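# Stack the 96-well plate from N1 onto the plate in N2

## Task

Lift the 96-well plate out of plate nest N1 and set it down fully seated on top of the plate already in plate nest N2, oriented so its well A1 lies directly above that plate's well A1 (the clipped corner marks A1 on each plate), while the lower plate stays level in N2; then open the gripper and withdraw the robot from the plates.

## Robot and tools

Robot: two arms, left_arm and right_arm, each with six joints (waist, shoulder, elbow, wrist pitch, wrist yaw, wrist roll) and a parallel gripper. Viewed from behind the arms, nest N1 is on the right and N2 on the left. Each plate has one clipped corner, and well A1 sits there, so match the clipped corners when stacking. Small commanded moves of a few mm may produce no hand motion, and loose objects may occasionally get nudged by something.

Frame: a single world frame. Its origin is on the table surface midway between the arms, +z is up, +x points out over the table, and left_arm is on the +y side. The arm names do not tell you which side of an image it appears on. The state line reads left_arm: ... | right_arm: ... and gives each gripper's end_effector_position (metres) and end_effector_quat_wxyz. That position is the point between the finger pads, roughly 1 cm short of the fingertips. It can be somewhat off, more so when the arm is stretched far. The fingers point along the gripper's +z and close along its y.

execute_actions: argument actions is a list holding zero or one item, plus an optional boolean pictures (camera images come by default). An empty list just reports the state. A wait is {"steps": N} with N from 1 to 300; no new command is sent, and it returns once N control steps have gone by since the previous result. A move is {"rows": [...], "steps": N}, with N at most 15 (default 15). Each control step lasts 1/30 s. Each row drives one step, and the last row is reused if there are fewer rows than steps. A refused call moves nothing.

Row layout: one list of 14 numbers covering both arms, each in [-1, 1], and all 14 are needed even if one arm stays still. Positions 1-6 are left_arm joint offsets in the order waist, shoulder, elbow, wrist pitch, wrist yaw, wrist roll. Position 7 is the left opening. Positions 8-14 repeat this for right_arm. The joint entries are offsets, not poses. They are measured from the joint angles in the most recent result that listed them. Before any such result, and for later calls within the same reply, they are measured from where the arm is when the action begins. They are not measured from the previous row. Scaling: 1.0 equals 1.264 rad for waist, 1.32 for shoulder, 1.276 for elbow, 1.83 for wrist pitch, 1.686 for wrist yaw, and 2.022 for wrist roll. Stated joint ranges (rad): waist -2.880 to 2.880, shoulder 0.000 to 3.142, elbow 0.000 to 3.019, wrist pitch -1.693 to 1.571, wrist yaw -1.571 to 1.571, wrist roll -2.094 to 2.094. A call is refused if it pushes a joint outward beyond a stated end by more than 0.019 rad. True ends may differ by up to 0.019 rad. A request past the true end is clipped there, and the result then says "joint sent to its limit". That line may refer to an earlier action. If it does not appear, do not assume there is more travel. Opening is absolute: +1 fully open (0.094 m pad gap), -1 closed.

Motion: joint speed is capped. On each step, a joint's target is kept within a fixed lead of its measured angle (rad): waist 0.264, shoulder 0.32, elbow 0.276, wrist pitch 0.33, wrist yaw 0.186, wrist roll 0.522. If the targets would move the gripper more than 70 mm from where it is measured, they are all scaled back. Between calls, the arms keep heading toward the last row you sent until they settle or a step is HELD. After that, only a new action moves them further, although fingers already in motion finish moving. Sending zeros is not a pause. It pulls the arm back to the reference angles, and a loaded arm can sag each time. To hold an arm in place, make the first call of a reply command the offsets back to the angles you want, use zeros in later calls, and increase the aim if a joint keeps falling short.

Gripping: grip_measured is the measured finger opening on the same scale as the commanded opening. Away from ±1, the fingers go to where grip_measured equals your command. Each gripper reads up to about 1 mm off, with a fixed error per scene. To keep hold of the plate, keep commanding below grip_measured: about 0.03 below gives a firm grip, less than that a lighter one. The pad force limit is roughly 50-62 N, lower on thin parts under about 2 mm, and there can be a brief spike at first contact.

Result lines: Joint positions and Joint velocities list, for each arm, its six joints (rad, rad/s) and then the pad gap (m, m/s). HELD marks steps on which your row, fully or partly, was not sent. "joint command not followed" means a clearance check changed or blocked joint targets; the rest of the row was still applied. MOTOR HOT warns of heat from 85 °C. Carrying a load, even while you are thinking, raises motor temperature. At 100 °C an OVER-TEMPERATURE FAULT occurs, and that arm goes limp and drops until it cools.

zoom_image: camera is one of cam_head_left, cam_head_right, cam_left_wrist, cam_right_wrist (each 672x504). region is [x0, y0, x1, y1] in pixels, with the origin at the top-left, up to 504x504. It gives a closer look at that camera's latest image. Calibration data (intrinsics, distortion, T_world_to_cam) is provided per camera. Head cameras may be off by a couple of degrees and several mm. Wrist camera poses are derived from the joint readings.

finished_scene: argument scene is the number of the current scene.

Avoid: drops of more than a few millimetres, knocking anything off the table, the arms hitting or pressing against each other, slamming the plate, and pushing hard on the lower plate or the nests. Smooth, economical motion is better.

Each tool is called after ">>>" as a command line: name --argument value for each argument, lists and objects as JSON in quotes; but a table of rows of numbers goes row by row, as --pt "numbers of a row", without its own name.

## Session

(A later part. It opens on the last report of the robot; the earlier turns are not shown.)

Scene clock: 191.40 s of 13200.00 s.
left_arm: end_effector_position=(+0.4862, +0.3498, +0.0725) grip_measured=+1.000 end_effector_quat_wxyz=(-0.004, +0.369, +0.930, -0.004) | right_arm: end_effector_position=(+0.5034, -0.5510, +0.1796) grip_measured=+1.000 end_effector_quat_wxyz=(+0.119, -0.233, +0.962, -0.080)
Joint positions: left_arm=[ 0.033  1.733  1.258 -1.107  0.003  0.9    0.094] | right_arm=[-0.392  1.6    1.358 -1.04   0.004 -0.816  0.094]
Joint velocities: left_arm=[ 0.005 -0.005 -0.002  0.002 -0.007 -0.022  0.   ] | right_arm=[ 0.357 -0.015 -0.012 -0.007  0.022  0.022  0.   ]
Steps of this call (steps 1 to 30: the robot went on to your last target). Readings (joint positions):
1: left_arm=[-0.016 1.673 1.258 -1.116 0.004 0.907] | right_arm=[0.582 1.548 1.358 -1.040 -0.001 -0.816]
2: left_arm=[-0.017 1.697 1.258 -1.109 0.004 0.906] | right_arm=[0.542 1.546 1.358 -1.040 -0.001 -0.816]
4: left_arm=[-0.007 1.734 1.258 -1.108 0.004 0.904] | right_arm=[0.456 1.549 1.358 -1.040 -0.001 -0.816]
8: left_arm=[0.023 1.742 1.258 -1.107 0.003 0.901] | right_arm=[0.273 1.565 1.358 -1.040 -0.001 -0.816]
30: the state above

Waist −0.815 → −0.647.

>>> execute_actions --actions '[{"rows":[[-0.04,0,0.01,0,0,0,1,0,0,0.01,0,0,0,1],[-0.09,0,0.01,0,0,0,1,0,0,0.01,0,0,0,1],[-0.14,0,0.01,0,0,0,1,0,0,0.01,0,0,0,1],[-0.19,0,0.01,0,0,0,1,0,0,0.01,0,0,0,1],[-0.24,0,0.01,0,0,0,1,0,0,0.01,0,0,0,1],[-0.29,0,0.01,0,0,0,1,0,0,0.01,0,0,0,1],[-0.34,0,0.01,0,0,0,1,0,0,0.01,0,0,0,1],[-0.39,0,0.01,0,0,0,1,0,0,0.01,0,0,0,1],[-0.44,0,0.01,0,0,0,1,0,0,0.01,0,0,0,1],[-0.49,0,0.01,0,0,0,1,0,0,0.01,0,0,0,1],[-0.54,0,0.01,0,0,0,1,0,0,0.01,0,0,0,1],[-0.647,0,0.01,0,0,0,1,0,0,0.01,0,0,0,1]]}]' --pictures false

>>> execute_actions --actions '[{"steps":35}]'

Scene clock: 197.97 s of 13200.00 s.
left_arm: end_effector_position=(+0.4485, +0.0816, +0.0725) grip_measured=+1.000 end_effector_quat_wxyz=(-0.006, +0.613, +0.790, -0.001) | right_arm: end_effector_position=(+0.5039, -0.5496, +0.1796) grip_measured=+1.000 end_effector_quat_wxyz=(+0.120, -0.234, +0.961, -0.080)
Joint positions: left_arm=[-0.532  1.733  1.258 -1.107 -0.     0.9    0.094] | right_arm=[-0.39   1.6    1.358 -1.04   0.003 -0.816  0.094]
Joint velocities: left_arm=[-1.538  0.005 -0.012 -0.007  0.037  0.007  0.   ] | right_arm=[-0.005 -0.005 -0.012 -0.012 -0.022 -0.007  0.   ]
Steps of this call (steps 1 to 30: the robot went on to your last target; steps 31 to 90: nothing new was sent; then 3.07 s passed at rest; steps 91 to 105: all 15 steps of this action). Readings (joint positions):
91: left_arm=[0.030 1.733 1.258 -1.107 0.003 0.900] | right_arm=[-0.363 1.600 1.358 -1.040 0.003 -0.816]
92: left_arm=[0.021 1.733 1.258 -1.107 0.001 0.900] | right_arm=[-0.365 1.600 1.358 -1.040 0.003 -0.816]
94: left_arm=[-0.021 1.733 1.258 -1.107 -0.000 0.900] | right_arm=[-0.373 1.600 1.358 -1.040 0.003 -0.816]
98: left_arm=[-0.179 1.733 1.258 -1.107 -0.000 0.900] | right_arm=[-0.387 1.600 1.358 -1.040 0.003 -0.816]
105: the state above

Scene clock: 199.13 s of 13200.00 s.
left_arm: end_effector_position=(+0.3860, -0.0214, +0.0725) grip_measured=+1.000 end_effector_quat_wxyz=(-0.006, +0.706, +0.708, -0.003) | right_arm: end_effector_position=(+0.5039, -0.5496, +0.1796) grip_measured=+1.000 end_effector_quat_wxyz=(+0.120, -0.234, +0.961, -0.080)
Joint positions: left_arm=[-0.779  1.733  1.258 -1.107  0.004  0.9    0.094] | right_arm=[-0.39   1.6    1.358 -1.04   0.003 -0.816  0.094]
Joint velocities: left_arm=[-0.005 -0.005 -0.012 -0.002  0.022  0.037  0.   ] | right_arm=[ 0.005 -0.005  0.002  0.002  0.007  0.022  0.   ]
Steps of this call (steps 1 to 30: the robot went on to your last target; steps 31 to 35: nothing new was sent). Readings (joint positions):
1: left_arm=[-0.585 1.733 1.258 -1.107 0.000 0.900] | right_arm=[-0.390 1.600 1.358 -1.040 0.003 -0.816]
2: left_arm=[-0.638 1.733 1.258 -1.107 0.000 0.900] | right_arm=[-0.390 1.600 1.358 -1.040 0.003 -0.816]
4: left_arm=[-0.741 1.733 1.258 -1.107 0.002 0.900] | right_arm=[-0.390 1.600 1.358 -1.040 0.003 -0.816]
8: left_arm=[-0.855 1.733 1.258 -1.107 0.007 0.900] | right_arm=[-0.390 1.600 1.358 -1.040 0.003 -0.816]
35: the state above
All arms were judged still, so your last target was given up. Only a new action makes them travel on or press farther. Fingers that are still opening or closing keep moving.
camera_calibration (this result's frames):
cam_left_wrist: T_world_to_cam=[[-0.999993, -0.00126626, 0.00351148, 0.38598], [0.00103908, 0.809097, 0.587674, -0.021705], [-0.00358527, 0.587673, -0.80909, 0.195407], [0, 0, 0, 1]] pos_world=[0.3867, -0.0967855, 0.169502]
cam_right_wrist: T_world_to_cam=[[0.44443, -0.872048, 0.204974, -0.736841], [-0.849762, -0.337979, 0.404567, 0.172933], [-0.283525, -0.353981, -0.891241, 0.23091], [0, 0, 0, 1]] pos_world=[0.539896, -0.502375, 0.286866]

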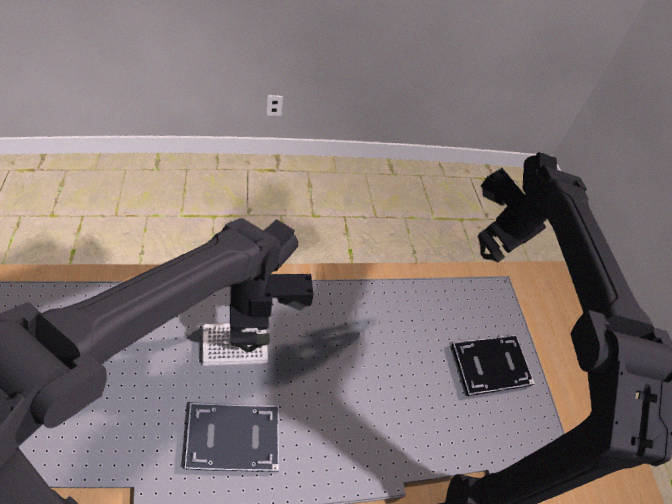

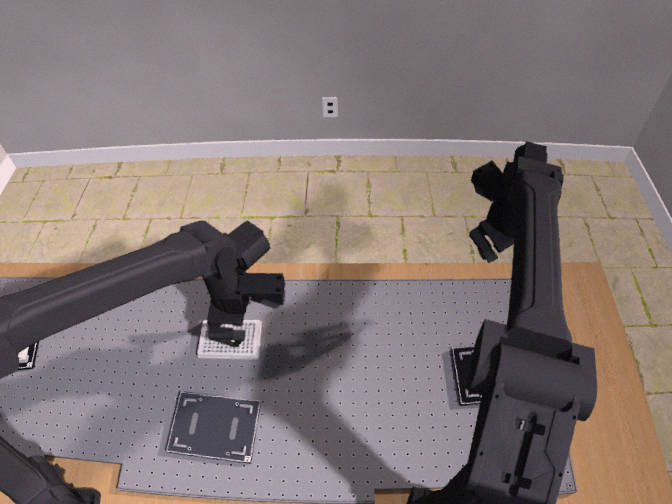

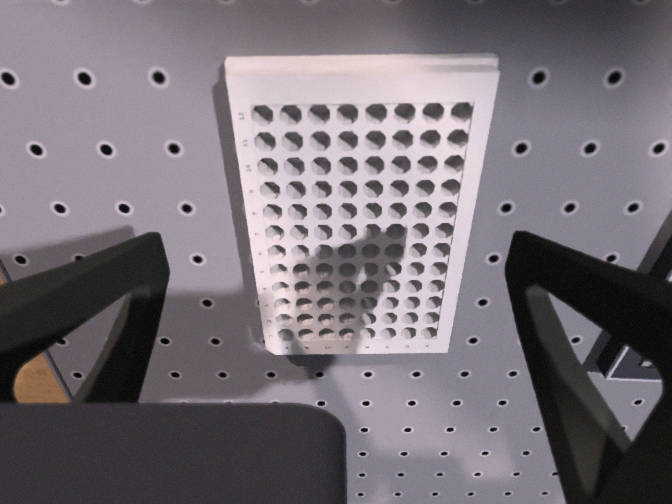

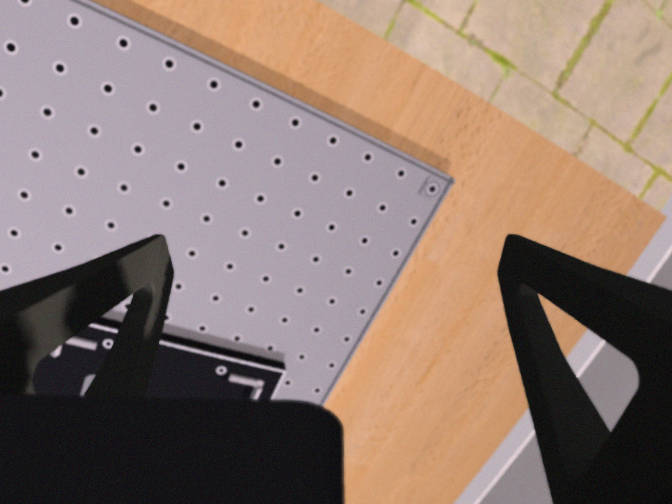

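>>> execute_actions --actions '[{"rows":[[0.01,0,-0.01,0,0,0,1,0,0,0.01,0,0,0,1],[0.01,0,-0.02,0.005,0,0,1,0,0,0.01,0,0,0,1],[0.01,0,-0.03,0.012,0,0,1,0,0,0.01,0,0,0,1],[0.01,0,-0.04,0.02,0,0,1,0,0,0.01,0,0,0,1],[0.01,0,-0.05,0.028,0,0,1,0,0,0.01,0,0,0,1],[0.01,0,-0.06,0.036,0,0,1,0,0,0.01,0,0,0,1],[0.01,0,-0.065,0.044,0,0,1,0,0,0.01,0,0,0,1],[0.01,0,-0.065,0.052,0,0,1,0,0,0.01,0,0,0,1]]}]' --pictures false

>>> execute_actions --actions '[{"steps":8}]'

Scene clock: 214.60 s of 13200.00 s.
left_arm: end_effector_position=(+0.3731, -0.0078, +0.0435) grip_measured=+1.000 end_effector_quat_wxyz=(-0.009, +0.704, +0.710, -0.003) | right_arm: end_effector_position=(+0.5039, -0.5496, +0.1796) grip_measured=+1.000 end_effector_quat_wxyz=(+0.120, -0.234, +0.961, -0.080)
Joint positions: left_arm=[-0.773  1.733  1.17  -1.027  0.004  0.9    0.094] | right_arm=[-0.39   1.6    1.358 -1.04   0.003 -0.816  0.094]
Joint velocities: left_arm=[-0.024  0.005 -0.017 -0.007 -0.081  0.022  0.   ] | right_arm=[-0.005  0.005 -0.002 -0.017  0.037  0.022  0.   ]
Steps of this call (steps 1 to 90: nothing new was sent; then 11.97 s passed at rest; steps 91 to 105: all 15 steps of this action). Readings (joint positions):
91: left_arm=[-0.779 1.733 1.256 -1.107 0.004 0.900] | right_arm=[-0.390 1.600 1.358 -1.040 0.003 -0.816]
92: left_arm=[-0.778 1.733 1.253 -1.107 0.004 0.900] | right_arm=[-0.390 1.600 1.358 -1.040 0.003 -0.816]
94: left_arm=[-0.777 1.733 1.238 -1.097 0.004 0.900] | right_arm=[-0.390 1.600 1.358 -1.040 0.003 -0.816]
98: left_arm=[-0.774 1.733 1.185 -1.053 0.004 0.900] | right_arm=[-0.390 1.600 1.358 -1.040 0.003 -0.816]
105: the state above

Scene clock: 214.87 s of 13200.00 s.
left_arm: end_effector_position=(+0.3731, -0.0078, +0.0435) grip_measured=+1.000 end_effector_quat_wxyz=(-0.009, +0.704, +0.710, -0.003) | right_arm: end_effector_position=(+0.5039, -0.5496, +0.1796) grip_measured=+1.000 end_effector_quat_wxyz=(+0.120, -0.234, +0.961, -0.080)
Joint positions: left_arm=[-0.773  1.733  1.17  -1.027  0.004  0.9    0.094] | right_arm=[-0.39   1.6    1.358 -1.04   0.003 -0.816  0.094]
Joint velocities: left_arm=[-0.005 -0.024 -0.007  0.002  0.007  0.051  0.   ] | right_arm=[ 0.005 -0.015 -0.002 -0.002  0.051 -0.081  0.   ]
Steps of this call (steps 1 to 8: the robot went on to your last target). Readings (joint positions):
1: left_arm=[-0.773 1.733 1.170 -1.027 0.004 0.900] | right_arm=[-0.390 1.600 1.358 -1.040 0.003 -0.816]
2: left_arm=[-0.773 1.733 1.170 -1.027 0.004 0.900] | right_arm=[-0.390 1.600 1.358 -1.040 0.003 -0.816]
4: left_arm=[-0.773 1.733 1.170 -1.027 0.004 0.900] | right_arm=[-0.390 1.600 1.358 -1.040 0.003 -0.816]
8: the state above
camera_calibration (this result's frames):
cam_left_wrist: T_world_to_cam=[[-0.99993, -0.0070188, 0.0094977, 0.372892], [-0.0000418212, 0.806326, 0.591471, -0.0153726], [-0.0118097, 0.59143, -0.80627, 0.166861], [0, 0, 0, 1]] pos_world=[0.374836, -0.0836737, 0.140085]
cam_right_wrist: T_world_to_cam=[[0.44443, -0.872048, 0.204974, -0.736841], [-0.849762, -0.337979, 0.404567, 0.172933], [-0.283525, -0.353981, -0.891241, 0.23091], [0, 0, 0, 1]] pos_world=[0.539896, -0.502375, 0.286866]

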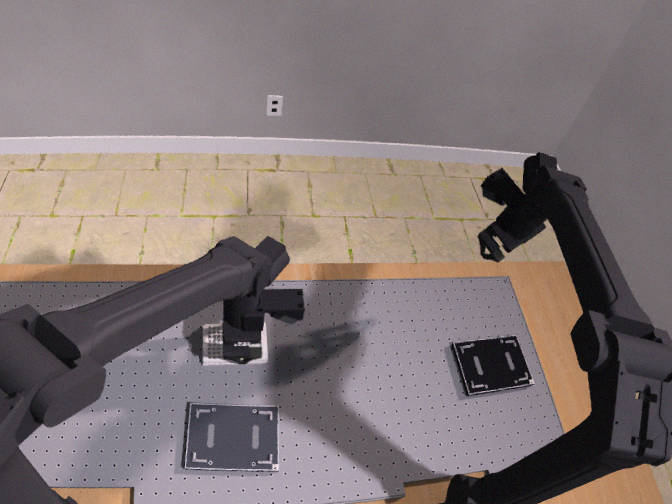

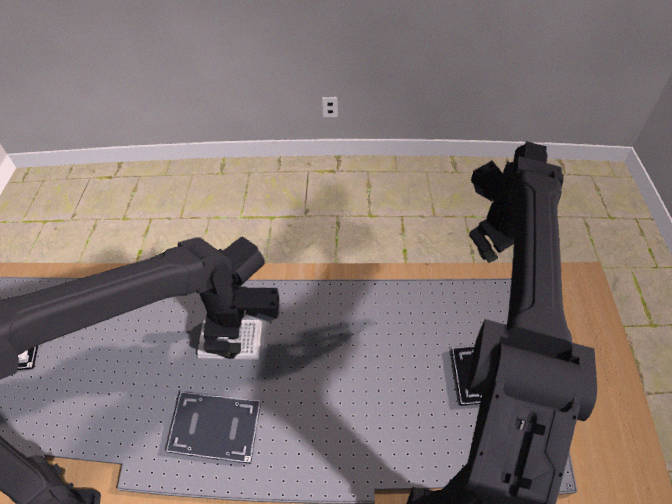

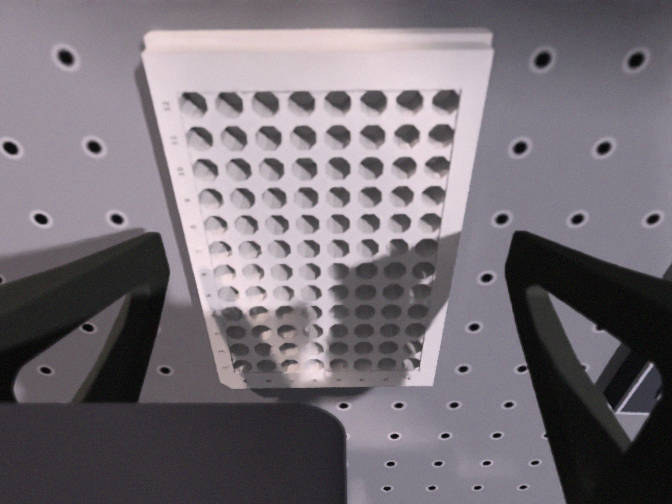

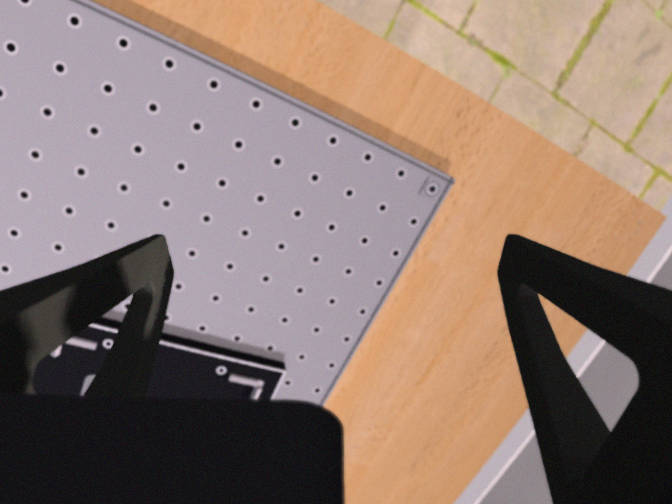

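>>> execute_actions --actions '[{"rows":[[0,0,0,0.01,0,0,1,0,0,0.01,0,0,0,1],[0,0,0,0.018,0,0,1,0,0,0.01,0,0,0,1],[0,0.01,0,0.022,0,0,1,0,0,0.01,0,0,0,1],[0,0.015,0,0.024,0,0,1,0,0,0.01,0,0,0,1],[0,0.02,0,0.026,0,0,1,0,0,0.01,0,0,0,1],[0,0.025,0,0.028,0,0,1,0,0,0.01,0,0,0,1],[0,0.03,0,0.03,0,0,1,0,0,0.01,0,0,0,1],[0,0.034,0,0.032,0,0,1,0,0,0.01,0,0,0,1]]}]' --pictures false

>>> execute_actions --actions '[{"steps":8}]'

Scene clock: 222.43 s of 13200.00 s.
left_arm: end_effector_position=(+0.3792, -0.0125, +0.0289) grip_measured=+1.000 end_effector_quat_wxyz=(-0.004, +0.704, +0.710, -0.002) | right_arm: end_effector_position=(+0.5039, -0.5496, +0.1796) grip_measured=+1.000 end_effector_quat_wxyz=(+0.120, -0.234, +0.961, -0.080)
Joint positions: left_arm=[-0.773  1.765  1.17  -0.983  0.004  0.9    0.094] | right_arm=[-0.39   1.6    1.358 -1.04   0.003 -0.816  0.094]
Joint velocities: left_arm=[ 0.005  0.005 -0.002 -0.007 -0.051  0.022  0.   ] | right_arm=[-0.005  0.005 -0.002 -0.002  0.037  0.007  0.   ]
Steps of this call (steps 1 to 15: the robot went on to your last target; steps 16 to 90: nothing new was sent; then 4.07 s passed at rest; steps 91 to 105: all 15 steps of this action). Readings (joint positions):
91: left_arm=[-0.773 1.733 1.170 -1.026 0.004 0.900] | right_arm=[-0.390 1.600 1.358 -1.040 0.003 -0.816]
92: left_arm=[-0.773 1.733 1.170 -1.022 0.004 0.900] | right_arm=[-0.390 1.600 1.358 -1.040 0.003 -0.816]
94: left_arm=[-0.773 1.733 1.170 -1.009 0.004 0.900] | right_arm=[-0.390 1.600 1.358 -1.040 0.003 -0.816]
98: left_arm=[-0.773 1.740 1.170 -0.990 0.004 0.900] | right_arm=[-0.390 1.600 1.358 -1.040 0.003 -0.816]
105: the state above

Scene clock: 222.70 s of 13200.00 s.
left_arm: end_effector_position=(+0.3792, -0.0125, +0.0289) grip_measured=+1.000 end_effector_quat_wxyz=(-0.004, +0.704, +0.710, -0.002) | right_arm: end_effector_position=(+0.5039, -0.5496, +0.1796) grip_measured=+1.000 end_effector_quat_wxyz=(+0.120, -0.234, +0.961, -0.080)
Joint positions: left_arm=[-0.773  1.765  1.17  -0.983  0.004  0.9    0.094] | right_arm=[-0.39   1.6    1.358 -1.04   0.003 -0.816  0.094]
Joint velocities: left_arm=[ 0.005 -0.034 -0.022 -0.007  0.007 -0.037  0.   ] | right_arm=[-0.005 -0.005 -0.012 -0.017  0.037 -0.022  0.   ]
Steps of this call (steps 1 to 8: the robot went on to your last target). Readings (joint positions):
1: left_arm=[-0.773 1.765 1.170 -0.983 0.004 0.900] | right_arm=[-0.390 1.600 1.358 -1.040 0.003 -0.816]
2: left_arm=[-0.773 1.765 1.170 -0.983 0.004 0.900] | right_arm=[-0.390 1.600 1.358 -1.040 0.003 -0.816]
4: left_arm=[-0.773 1.765 1.170 -0.983 0.004 0.900] | right_arm=[-0.390 1.600 1.358 -1.040 0.003 -0.816]
8: the state above
camera_calibration (this result's frames):
cam_left_wrist: T_world_to_cam=[[-0.999975, -0.00698358, 0.000518264, 0.379323], [-0.0053565, 0.810465, 0.585762, -0.00071717], [-0.00451075, 0.585745, -0.810483, 0.155245], [0, 0, 0, 1]] pos_world=[0.38001, -0.087704, 0.126047]
cam_right_wrist: T_world_to_cam=[[0.44443, -0.872048, 0.204974, -0.736841], [-0.849762, -0.337979, 0.404567, 0.172933], [-0.283525, -0.353981, -0.891241, 0.23091], [0, 0, 0, 1]] pos_world=[0.539896, -0.502375, 0.286866]

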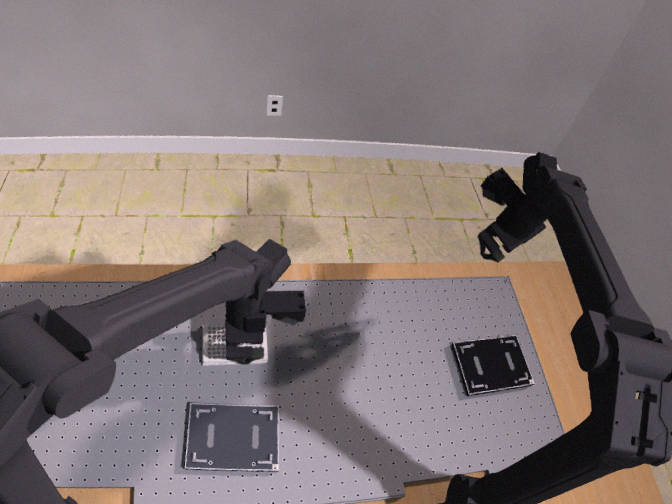

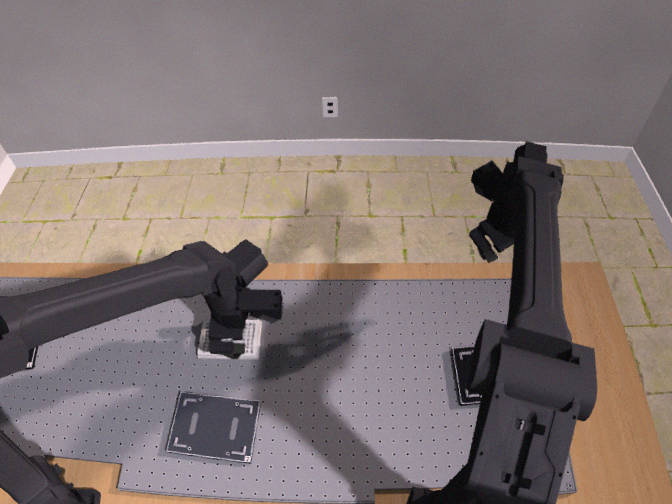

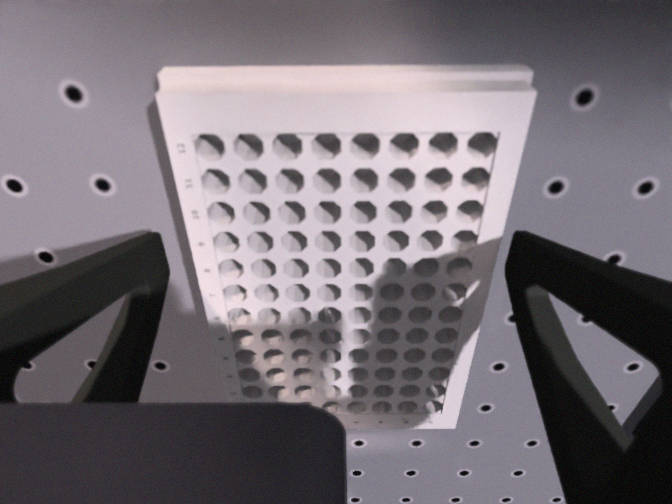

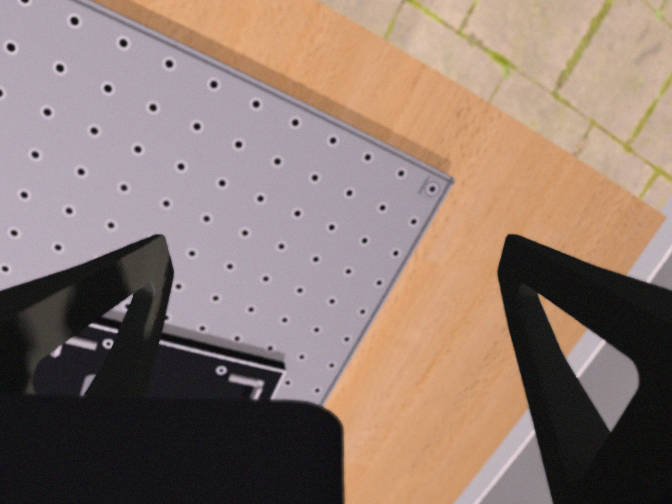

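>>> execute_actions --actions '[{"rows":[[0,0,-0.008,0,0,0,1,0,0,0.01,0,0,0,1],[0,0,-0.014,0,0,0,1,0,0,0.01,0,0,0,1],[0,0,-0.014,0,0,0,1,0,0,0.01,0,0,0,1],[0,0,-0.014,0.01,0,0,1,0,0,0.01,0,0,0,1]]}]'

Scene clock: 228.53 s of 13200.00 s.
left_arm: end_effector_position=(+0.3741, -0.0086, +0.0240) grip_measured=+1.000 end_effector_quat_wxyz=(-0.010, +0.704, +0.710, -0.003) | right_arm: end_effector_position=(+0.5039, -0.5496, +0.1796) grip_measured=+1.000 end_effector_quat_wxyz=(+0.120, -0.234, +0.961, -0.080)
Joint positions: left_arm=[-0.773  1.765  1.154 -0.98   0.004  0.9    0.094] | right_arm=[-0.39   1.6    1.358 -1.04   0.003 -0.816  0.094]
Joint velocities: left_arm=[ 0.005 -0.015  0.012  0.017 -0.007 -0.037  0.   ] | right_arm=[ 0.015 -0.015 -0.022  0.002 -0.051  0.022  0.   ]
Steps of this call (steps 1 to 15: the robot went on to your last target; steps 16 to 90: nothing new was sent; then 2.33 s passed at rest; steps 91 to 105: all 15 steps of this action). Readings (joint positions):
91: left_arm=[-0.773 1.765 1.169 -0.983 0.004 0.900] | right_arm=[-0.390 1.600 1.358 -1.040 0.003 -0.816]
92: left_arm=[-0.773 1.765 1.168 -0.983 0.004 0.900] | right_arm=[-0.390 1.600 1.358 -1.040 0.003 -0.816]
94: left_arm=[-0.773 1.765 1.161 -0.983 0.004 0.900] | right_arm=[-0.390 1.600 1.358 -1.040 0.003 -0.816]
98: left_arm=[-0.773 1.765 1.155 -0.982 0.004 0.900] | right_arm=[-0.390 1.600 1.358 -1.040 0.003 -0.816]
105: the state above
camera_calibration (this result's frames):
cam_left_wrist: T_world_to_cam=[[-0.999924, -0.00702339, 0.0100963, 0.374062], [0.000314319, 0.806049, 0.591849, -0.00337652], [-0.0122949, 0.591808, -0.805985, 0.151828], [0, 0, 0, 1]] pos_world=[0.375902, -0.0845041, 0.120593]
cam_right_wrist: T_world_to_cam=[[0.44443, -0.872048, 0.204974, -0.736841], [-0.849762, -0.337979, 0.404567, 0.172933], [-0.283525, -0.353981, -0.891241, 0.23091], [0, 0, 0, 1]] pos_world=[0.539896, -0.502375, 0.286866]

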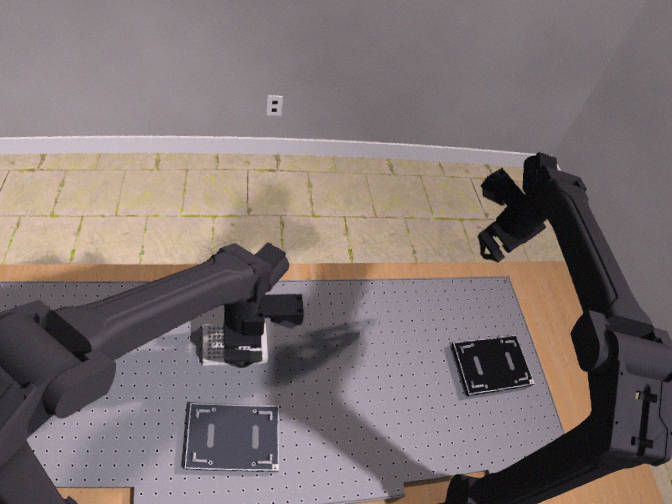

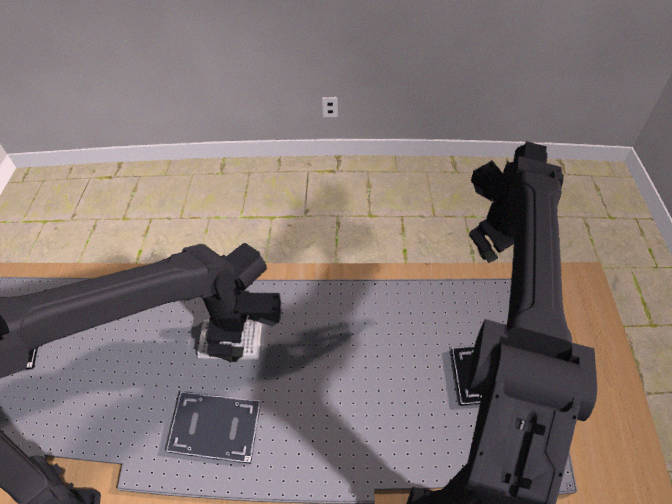

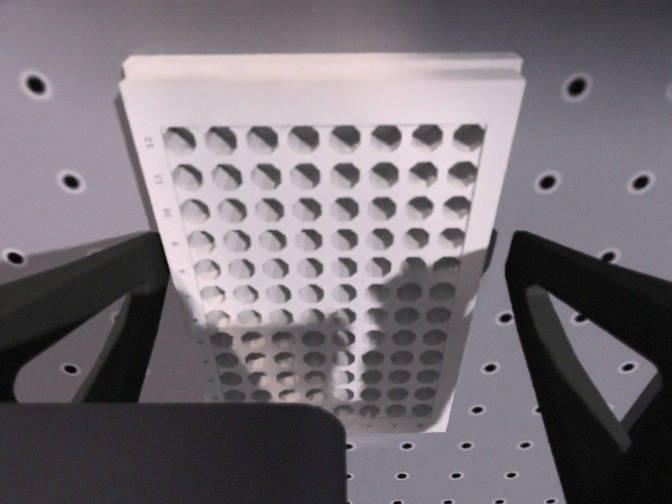

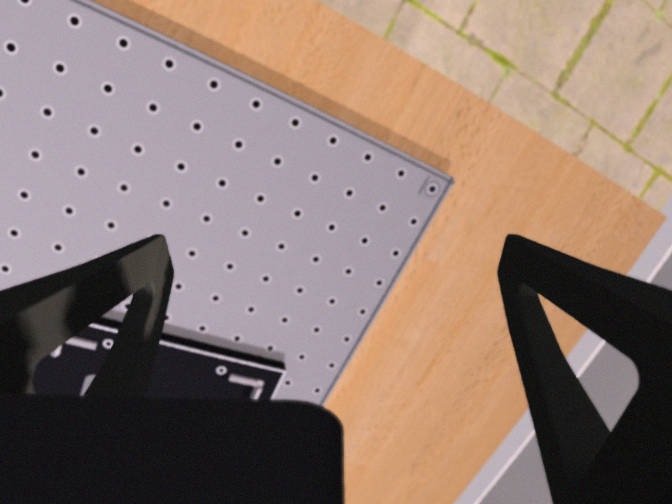

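>>> execute_actions --actions '[{"rows":[[0,0,0,0.019,0,0,1,0,0,0.01,0,0,0,1],[0,0,0,0.019,0,0,1,0,0,0.01,0,0,0,1],[0,0,0,0.019,0,0,1,0,0,0.01,0,0,0,1],[0,0,0,0.019,0,0,1,0,0,0.01,0,0,0,1],[0,0,0,0.019,0,0,1,0,0,0.01,0,0,0,1],[0,0,0,0.019,0,0,0.9,0,0,0.01,0,0,0,1],[0,0,0,0.019,0,0,0.84,0,0,0.01,0,0,0,1],[0,0,0,0.019,0,0,0.8,0,0,0.01,0,0,0,1],[0,0,0,0.019,0,0,0.77,0,0,0.01,0,0,0,1],[0,0,0,0.019,0,0,0.75,0,0,0.01,0,0,0,1],[0,0,0,0.019,0,0,0.73,0,0,0.01,0,0,0,1],[0,0,0,0.019,0,0,0.71,0,0,0.01,0,0,0,1],[0,0,0,0.019,0,0,0.7,0,0,0.01,0,0,0,1],[0,0,0,0.019,0,0,0.69,0,0,0.01,0,0,0,1],[0,0,0,0.019,0,0,0.67,0,0,0.01,0,0,0,1]]}]' --pictures false

>>> execute_actions --actions '[{"steps":12}]'

Scene clock: 241.20 s of 13200.00 s.
left_arm: end_effector_position=(+0.3780, -0.0116, +0.0240) grip_measured=+0.707 end_effector_quat_wxyz=(+0.000, +0.704, +0.710, -0.002) | right_arm: end_effector_position=(+0.5039, -0.5496, +0.1796) grip_measured=+1.000 end_effector_quat_wxyz=(+0.120, -0.234, +0.961, -0.080)
Joint positions: left_arm=[-0.773  1.765  1.154 -0.96   0.004  0.9    0.08 ] | right_arm=[-0.39   1.6    1.358 -1.04   0.003 -0.816  0.094]
Joint velocities: left_arm=[-0.005 -0.015 -0.002 -0.017 -0.022 -0.081  0.001] | right_arm=[-0.005 -0.005 -0.022 -0.017  0.007 -0.051  0.   ]
Steps of this call (steps 1 to 15: the robot went on to your last target; steps 16 to 90: nothing new was sent; then 9.17 s passed at rest; steps 91 to 105: all 15 steps of this action). Readings (joint positions):
91: left_arm=[-0.773 1.765 1.154 -0.976 0.004 0.900] | right_arm=[-0.390 1.600 1.358 -1.040 0.003 -0.816]
92: left_arm=[-0.773 1.765 1.154 -0.971 0.004 0.900] | right_arm=[-0.390 1.600 1.358 -1.040 0.003 -0.816]
94: left_arm=[-0.773 1.765 1.154 -0.963 0.004 0.900] | right_arm=[-0.390 1.600 1.358 -1.040 0.003 -0.816]
98: left_arm=[-0.773 1.765 1.154 -0.960 0.004 0.900] | right_arm=[-0.390 1.600 1.358 -1.040 0.003 -0.816]
105: the state above

Scene clock: 241.60 s of 13200.00 s.
left_arm: end_effector_position=(+0.3780, -0.0116, +0.0240) grip_measured=+0.707 end_effector_quat_wxyz=(+0.000, +0.704, +0.710, -0.002) | right_arm: end_effector_position=(+0.5039, -0.5496, +0.1796) grip_measured=+1.000 end_effector_quat_wxyz=(+0.120, -0.234, +0.961, -0.080)
Joint positions: left_arm=[-0.773  1.765  1.154 -0.96   0.004  0.9    0.08 ] | right_arm=[-0.39   1.6    1.358 -1.04   0.003 -0.816  0.094]
Joint velocities: left_arm=[ 0.005 -0.015 -0.012 -0.002  0.007  0.007 -0.001] | right_arm=[-0.005 -0.015 -0.007  0.007  0.007 -0.022  0.   ]
Steps of this call (steps 1 to 12: the robot went on to your last target). Readings (joint positions):
1: left_arm=[-0.773 1.765 1.154 -0.960 0.004 0.900] | right_arm=[-0.390 1.600 1.358 -1.040 0.003 -0.816]
2: left_arm=[-0.773 1.765 1.154 -0.960 0.004 0.900] | right_arm=[-0.390 1.600 1.358 -1.040 0.003 -0.816]
4: left_arm=[-0.773 1.765 1.154 -0.960 0.004 0.900] | right_arm=[-0.390 1.600 1.358 -1.040 0.003 -0.816]
8: left_arm=[-0.773 1.765 1.154 -0.960 0.004 0.900] | right_arm=[-0.390 1.600 1.358 -1.040 0.003 -0.816]
12: the state above
camera_calibration (this result's frames):
cam_left_wrist: T_world_to_cam=[[-0.999961, -0.00699518, -0.00546814, 0.378276], [-0.00887083, 0.813202, 0.581914, 0.00286269], [0.000376109, 0.581939, -0.813232, 0.148875], [0, 0, 0, 1]] pos_world=[0.378231, -0.0863179, 0.121472]
cam_right_wrist: T_world_to_cam=[[0.44443, -0.872048, 0.204974, -0.736841], [-0.849762, -0.337979, 0.404567, 0.172933], [-0.283525, -0.353981, -0.891241, 0.23091], [0, 0, 0, 1]] pos_world=[0.539896, -0.502375, 0.286866]

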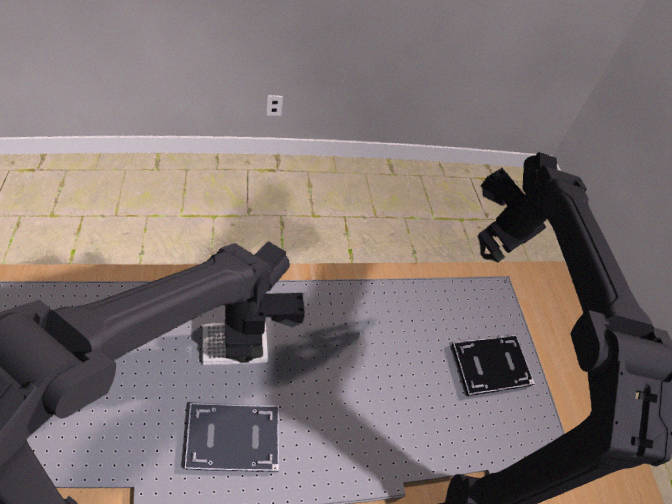

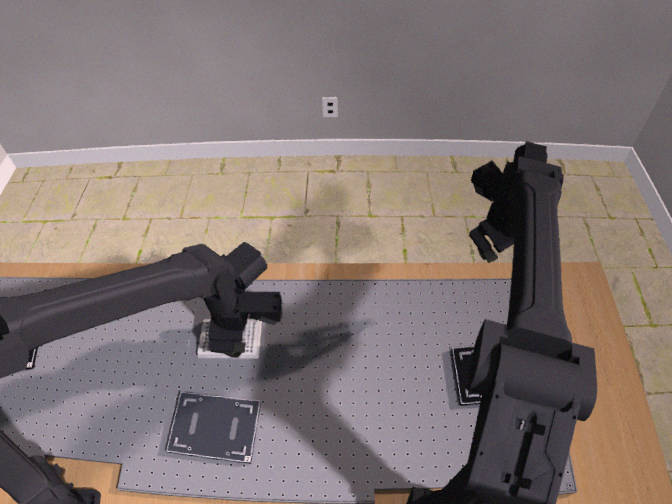

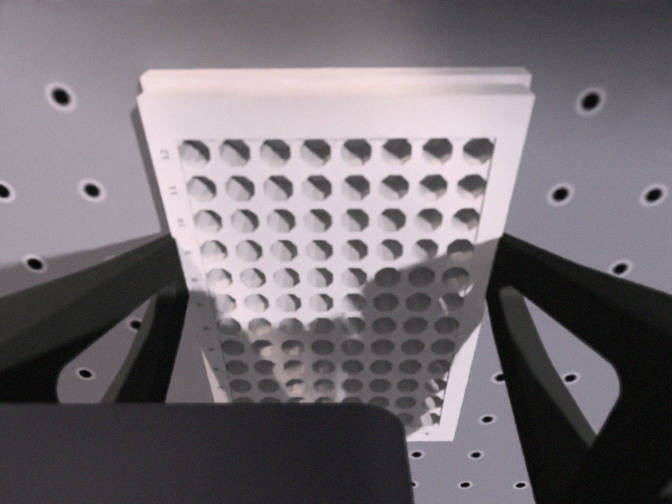

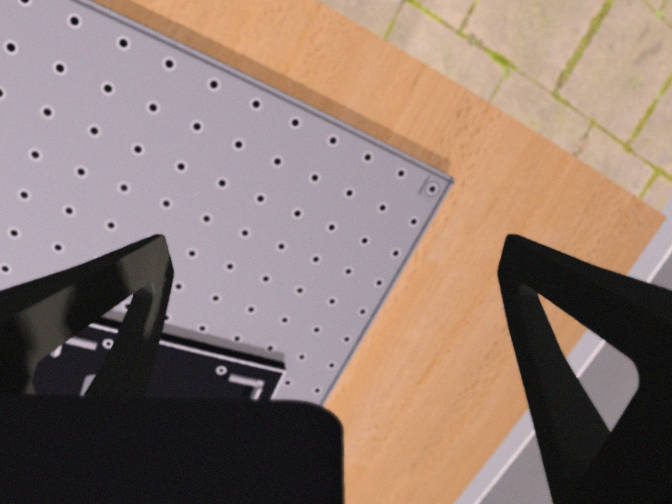

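>>> execute_actions --actions '[{"rows":[[0,-0.015,0.01,0,0,0,0.67,0,0,0.01,0,0,0,1],[0,-0.022,0.01,0,0,0,0.67,0,0,0.01,0,0,0,1],[0,-0.03,0.01,-0.004,0,0,0.67,0,0,0.01,0,0,0,1],[0,-0.04,0.01,-0.01,0,0,0.67,0,0,0.01,0,0,0,1],[0,-0.05,0.01,-0.017,0,0,0.67,0,0,0.01,0,0,0,1],[0,-0.06,0.01,-0.024,0,0,0.67,0,0,0.01,0,0,0,1],[0,-0.07,0.01,-0.032,0,0,0.67,0,0,0.01,0,0,0,1],[0.02,-0.08,0.01,-0.04,0,-0.02,0.67,0,0,0.01,0,0,0,1],[0.05,-0.09,0.01,-0.048,0,-0.05,0.67,0,0,0.01,0,0,0,1],[0.09,-0.1,0.01,-0.056,0,-0.09,0.67,0,0,0.01,0,0,0,1],[0.13,-0.11,0.01,-0.064,0,-0.13,0.67,0,0,0.01,0,0,0,1],[0.18,-0.12,0.01,-0.072,0,-0.17,0.67,0,0,0.01,0,0,0,1],[0.23,-0.128,0.01,-0.08,0,-0.21,0.67,0,0,0.01,0,0,0,1],[0.28,-0.128,0.01,-0.088,0,-0.25,0.67,0,0,0.01,0,0,0,1],[0.98,-0.128,0.01,-0.096,0,-0.957,0.67,0,0,0.01,0,0,0,1]]}]' --pictures false

>>> execute_actions --actions '[{"steps":45}]' --pictures false

Scene clock: 261.83 s of 13200.00 s.
left_arm: end_effector_position=(+0.4106, +0.0691, +0.0875) grip_measured=+0.707 end_effector_quat_wxyz=(+0.017, +0.539, +0.842, -0.002) | right_arm: end_effector_position=(+0.5039, -0.5496, +0.1796) grip_measured=+1.000 end_effector_quat_wxyz=(+0.120, -0.234, +0.961, -0.080)
Joint positions: left_arm=[-0.588  1.621  1.154 -1.07   0.007  0.661  0.08 ] | right_arm=[-0.39   1.6    1.358 -1.04   0.003 -0.816  0.094]
Joint velocities: left_arm=[ 1.363 -0.22   0.007 -0.252 -0.066 -1.56  -0.   ] | right_arm=[-0.005  0.005 -0.017  0.007 -0.007 -0.051  0.   ]
Steps of this call (steps 1 to 15: the robot went on to your last target; steps 16 to 90: nothing new was sent; then 16.73 s passed at rest; steps 91 to 105: all 15 steps of this action). Readings (joint positions):
91: left_arm=[-0.773 1.765 1.154 -0.960 0.004 0.900] | right_arm=[-0.390 1.600 1.358 -1.040 0.003 -0.816]
92: left_arm=[-0.773 1.765 1.154 -0.960 0.004 0.900] | right_arm=[-0.390 1.600 1.358 -1.040 0.003 -0.816]
94: left_arm=[-0.773 1.760 1.154 -0.961 0.004 0.900] | right_arm=[-0.390 1.600 1.358 -1.040 0.003 -0.816]
98: left_arm=[-0.772 1.723 1.154 -0.995 0.004 0.895] | right_arm=[-0.390 1.600 1.358 -1.040 0.003 -0.816]
105: the state above

Scene clock: 263.33 s of 13200.00 s.
left_arm: end_effector_position=(+0.3801, +0.5204, +0.0918) grip_measured=+0.708 end_effector_quat_wxyz=(-0.004, -0.713, +0.701, -0.001) | right_arm: end_effector_position=(+0.5039, -0.5496, +0.1796) grip_measured=+1.000 end_effector_quat_wxyz=(+0.120, -0.234, +0.961, -0.080)
Joint positions: left_arm=[ 0.458  1.611  1.154 -1.122  0.003 -1.019  0.08 ] | right_arm=[-0.39   1.6    1.358 -1.04   0.003 -0.816  0.094]
Joint velocities: left_arm=[-0.005  0.015 -0.022 -0.012  0.037 -0.007 -0.001] | right_arm=[ 0.005  0.005  0.012 -0.002  0.081 -0.051  0.   ]
Steps of this call (steps 1 to 45: the robot went on to your last target). Readings (joint positions):
1: left_arm=[-0.539 1.615 1.154 -1.078 0.007 0.606] | right_arm=[-0.390 1.600 1.358 -1.040 0.003 -0.816]
2: left_arm=[-0.488 1.612 1.154 -1.084 0.007 0.549] | right_arm=[-0.390 1.600 1.358 -1.040 0.003 -0.816]
4: left_arm=[-0.379 1.611 1.154 -1.092 0.007 0.437] | right_arm=[-0.390 1.600 1.358 -1.040 0.003 -0.816]
8: left_arm=[-0.152 1.611 1.154 -1.099 0.007 0.210] | right_arm=[-0.390 1.600 1.358 -1.040 0.003 -0.816]
45: the state above

>>> execute_actions --actions '[{"rows":[[0.012,0,0,0,0,0,0.67,0,0,0.01,0,0,0,1],[0.024,0,0,0,0,0,0.67,0,0,0.01,0,0,0,1],[0.036,0,-0.005,0,0,0,0.67,0,0,0.01,0,0,0,1],[0.048,0,-0.01,0.004,0,0,0.67,0,0,0.01,0,0,0,1],[0.06,0,-0.015,0.008,0,0,0.67,0,0,0.01,0,0,0,1],[0.072,0,-0.02,0.012,0,0,0.67,0,0,0.01,0,0,0,1],[0.084,0,-0.025,0.017,0,0,0.67,0,0,0.01,0,0,0,1],[0.096,0,-0.03,0.022,0,0,0.67,0,0,0.01,0,0,0,1],[0.106,0,-0.035,0.027,0,0,0.67,0,0,0.01,0,0,0,1],[0.112,0,-0.04,0.032,0,0,0.67,0,0,0.01,0,0,0,1],[0.115,0,-0.045,0.037,0,0,0.67,0,0,0.01,0,0,0,1],[0.115,0,-0.05,0.045,0,0,0.67,0,0,0.01,0,0,0,1]]}]' --pictures false

>>> execute_actions --actions '[{"steps":15}]'

Scene clock: 269.53 s of 13200.00 s.
left_arm: end_effector_position=(+0.3279, +0.5704, +0.0706) grip_measured=+0.708 end_effector_quat_wxyz=(+0.005, +0.768, -0.640, +0.001) | right_arm: end_effector_position=(+0.5039, -0.5496, +0.1796) grip_measured=+1.000 end_effector_quat_wxyz=(+0.120, -0.234, +0.961, -0.080)
Joint positions: left_arm=[ 0.621  1.611  1.091 -1.06   0.003 -1.02   0.08 ] | right_arm=[-0.39   1.6    1.358 -1.04   0.003 -0.816  0.094]
Joint velocities: left_arm=[-0.015 -0.005 -0.046  0.042 -0.037  0.007  0.001] | right_arm=[-0.015 -0.005  0.002  0.007  0.022 -0.037  0.   ]
Steps of this call (steps 1 to 15: the robot went on to your last target; steps 16 to 90: nothing new was sent; then 2.70 s passed at rest; steps 91 to 105: all 15 steps of this action). Readings (joint positions):
91: left_arm=[0.459 1.611 1.154 -1.122 0.003 -1.020] | right_arm=[-0.390 1.600 1.358 -1.040 0.003 -0.816]
92: left_arm=[0.461 1.611 1.154 -1.122 0.003 -1.020] | right_arm=[-0.390 1.600 1.358 -1.040 0.003 -0.816]
94: left_arm=[0.472 1.611 1.153 -1.122 0.003 -1.020] | right_arm=[-0.390 1.600 1.358 -1.040 0.003 -0.816]
98: left_arm=[0.532 1.611 1.134 -1.108 0.003 -1.020] | right_arm=[-0.390 1.600 1.358 -1.040 0.003 -0.816]
105: the state above

Scene clock: 270.03 s of 13200.00 s.
left_arm: end_effector_position=(+0.3319, +0.5673, +0.0703) grip_measured=+0.708 end_effector_quat_wxyz=(+0.002, +0.765, -0.644, +0.001) | right_arm: end_effector_position=(+0.5039, -0.5496, +0.1796) grip_measured=+1.000 end_effector_quat_wxyz=(+0.120, -0.234, +0.961, -0.080)
Joint positions: left_arm=[ 0.609  1.611  1.09  -1.055  0.003 -1.02   0.08 ] | right_arm=[-0.39   1.6    1.358 -1.04   0.003 -0.816  0.094]
Joint velocities: left_arm=[-0.005  0.005 -0.002 -0.002  0.037  0.051 -0.001] | right_arm=[-0.005 -0.005 -0.007  0.007  0.007  0.095  0.   ]
Steps of this call (steps 1 to 15: the robot went on to your last target). Readings (joint positions):
1: left_arm=[0.620 1.611 1.090 -1.059 0.003 -1.020] | right_arm=[-0.390 1.600 1.358 -1.040 0.003 -0.816]
2: left_arm=[0.618 1.611 1.090 -1.058 0.003 -1.020] | right_arm=[-0.390 1.600 1.358 -1.040 0.003 -0.816]
4: left_arm=[0.614 1.611 1.090 -1.055 0.003 -1.020] | right_arm=[-0.390 1.600 1.358 -1.040 0.003 -0.816]
8: left_arm=[0.609 1.611 1.090 -1.055 0.003 -1.020] | right_arm=[-0.390 1.600 1.358 -1.040 0.003 -0.816]
15: the state above
camera_calibration (this result's frames):
cam_left_wrist: T_world_to_cam=[[0.985905, 0.166982, -0.0104144, -0.420942], [0.141077, -0.796268, 0.588264, 0.367551], [0.0899367, -0.581441, -0.808602, 0.479655], [0, 0, 0, 1]] pos_world=[0.320017, 0.64185, 0.16725]
cam_right_wrist: T_world_to_cam=[[0.44443, -0.872048, 0.204974, -0.736841], [-0.849762, -0.337979, 0.404567, 0.172933], [-0.283525, -0.353981, -0.891241, 0.23091], [0, 0, 0, 1]] pos_world=[0.539896, -0.502375, 0.286866]

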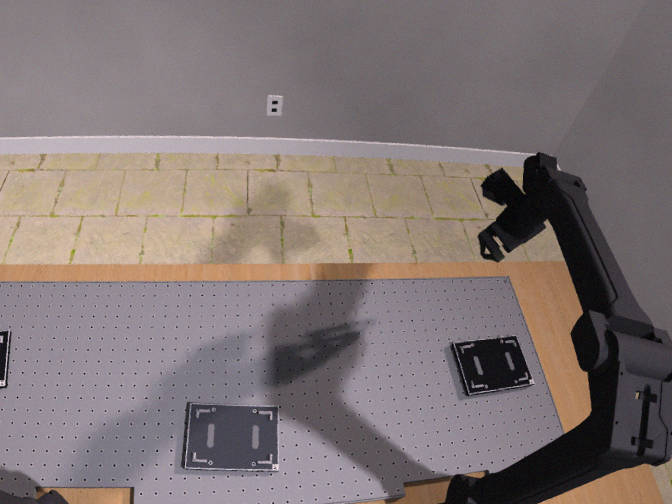

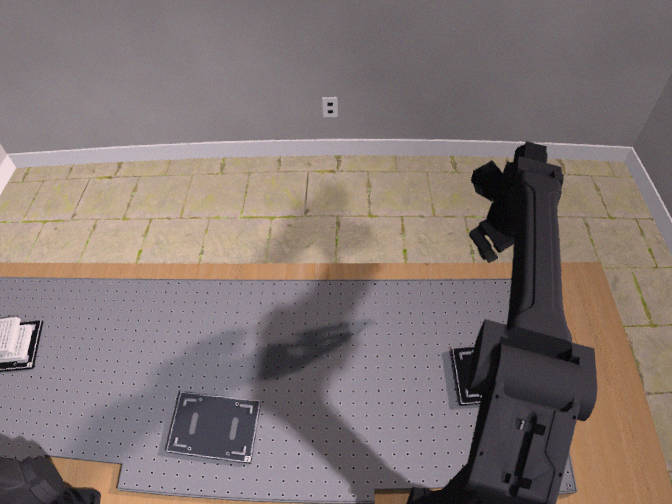

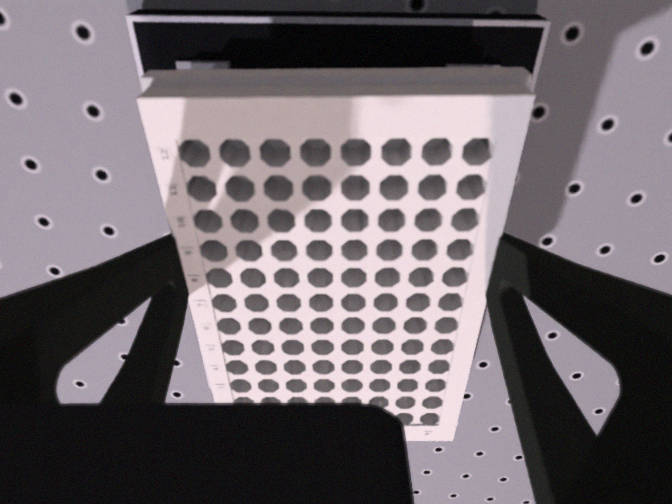

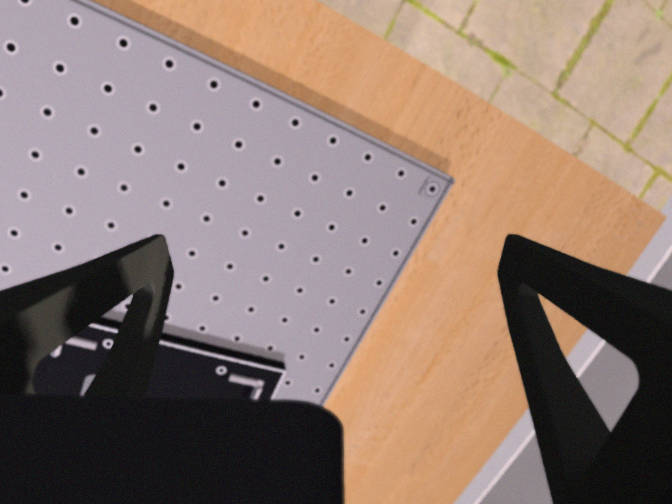

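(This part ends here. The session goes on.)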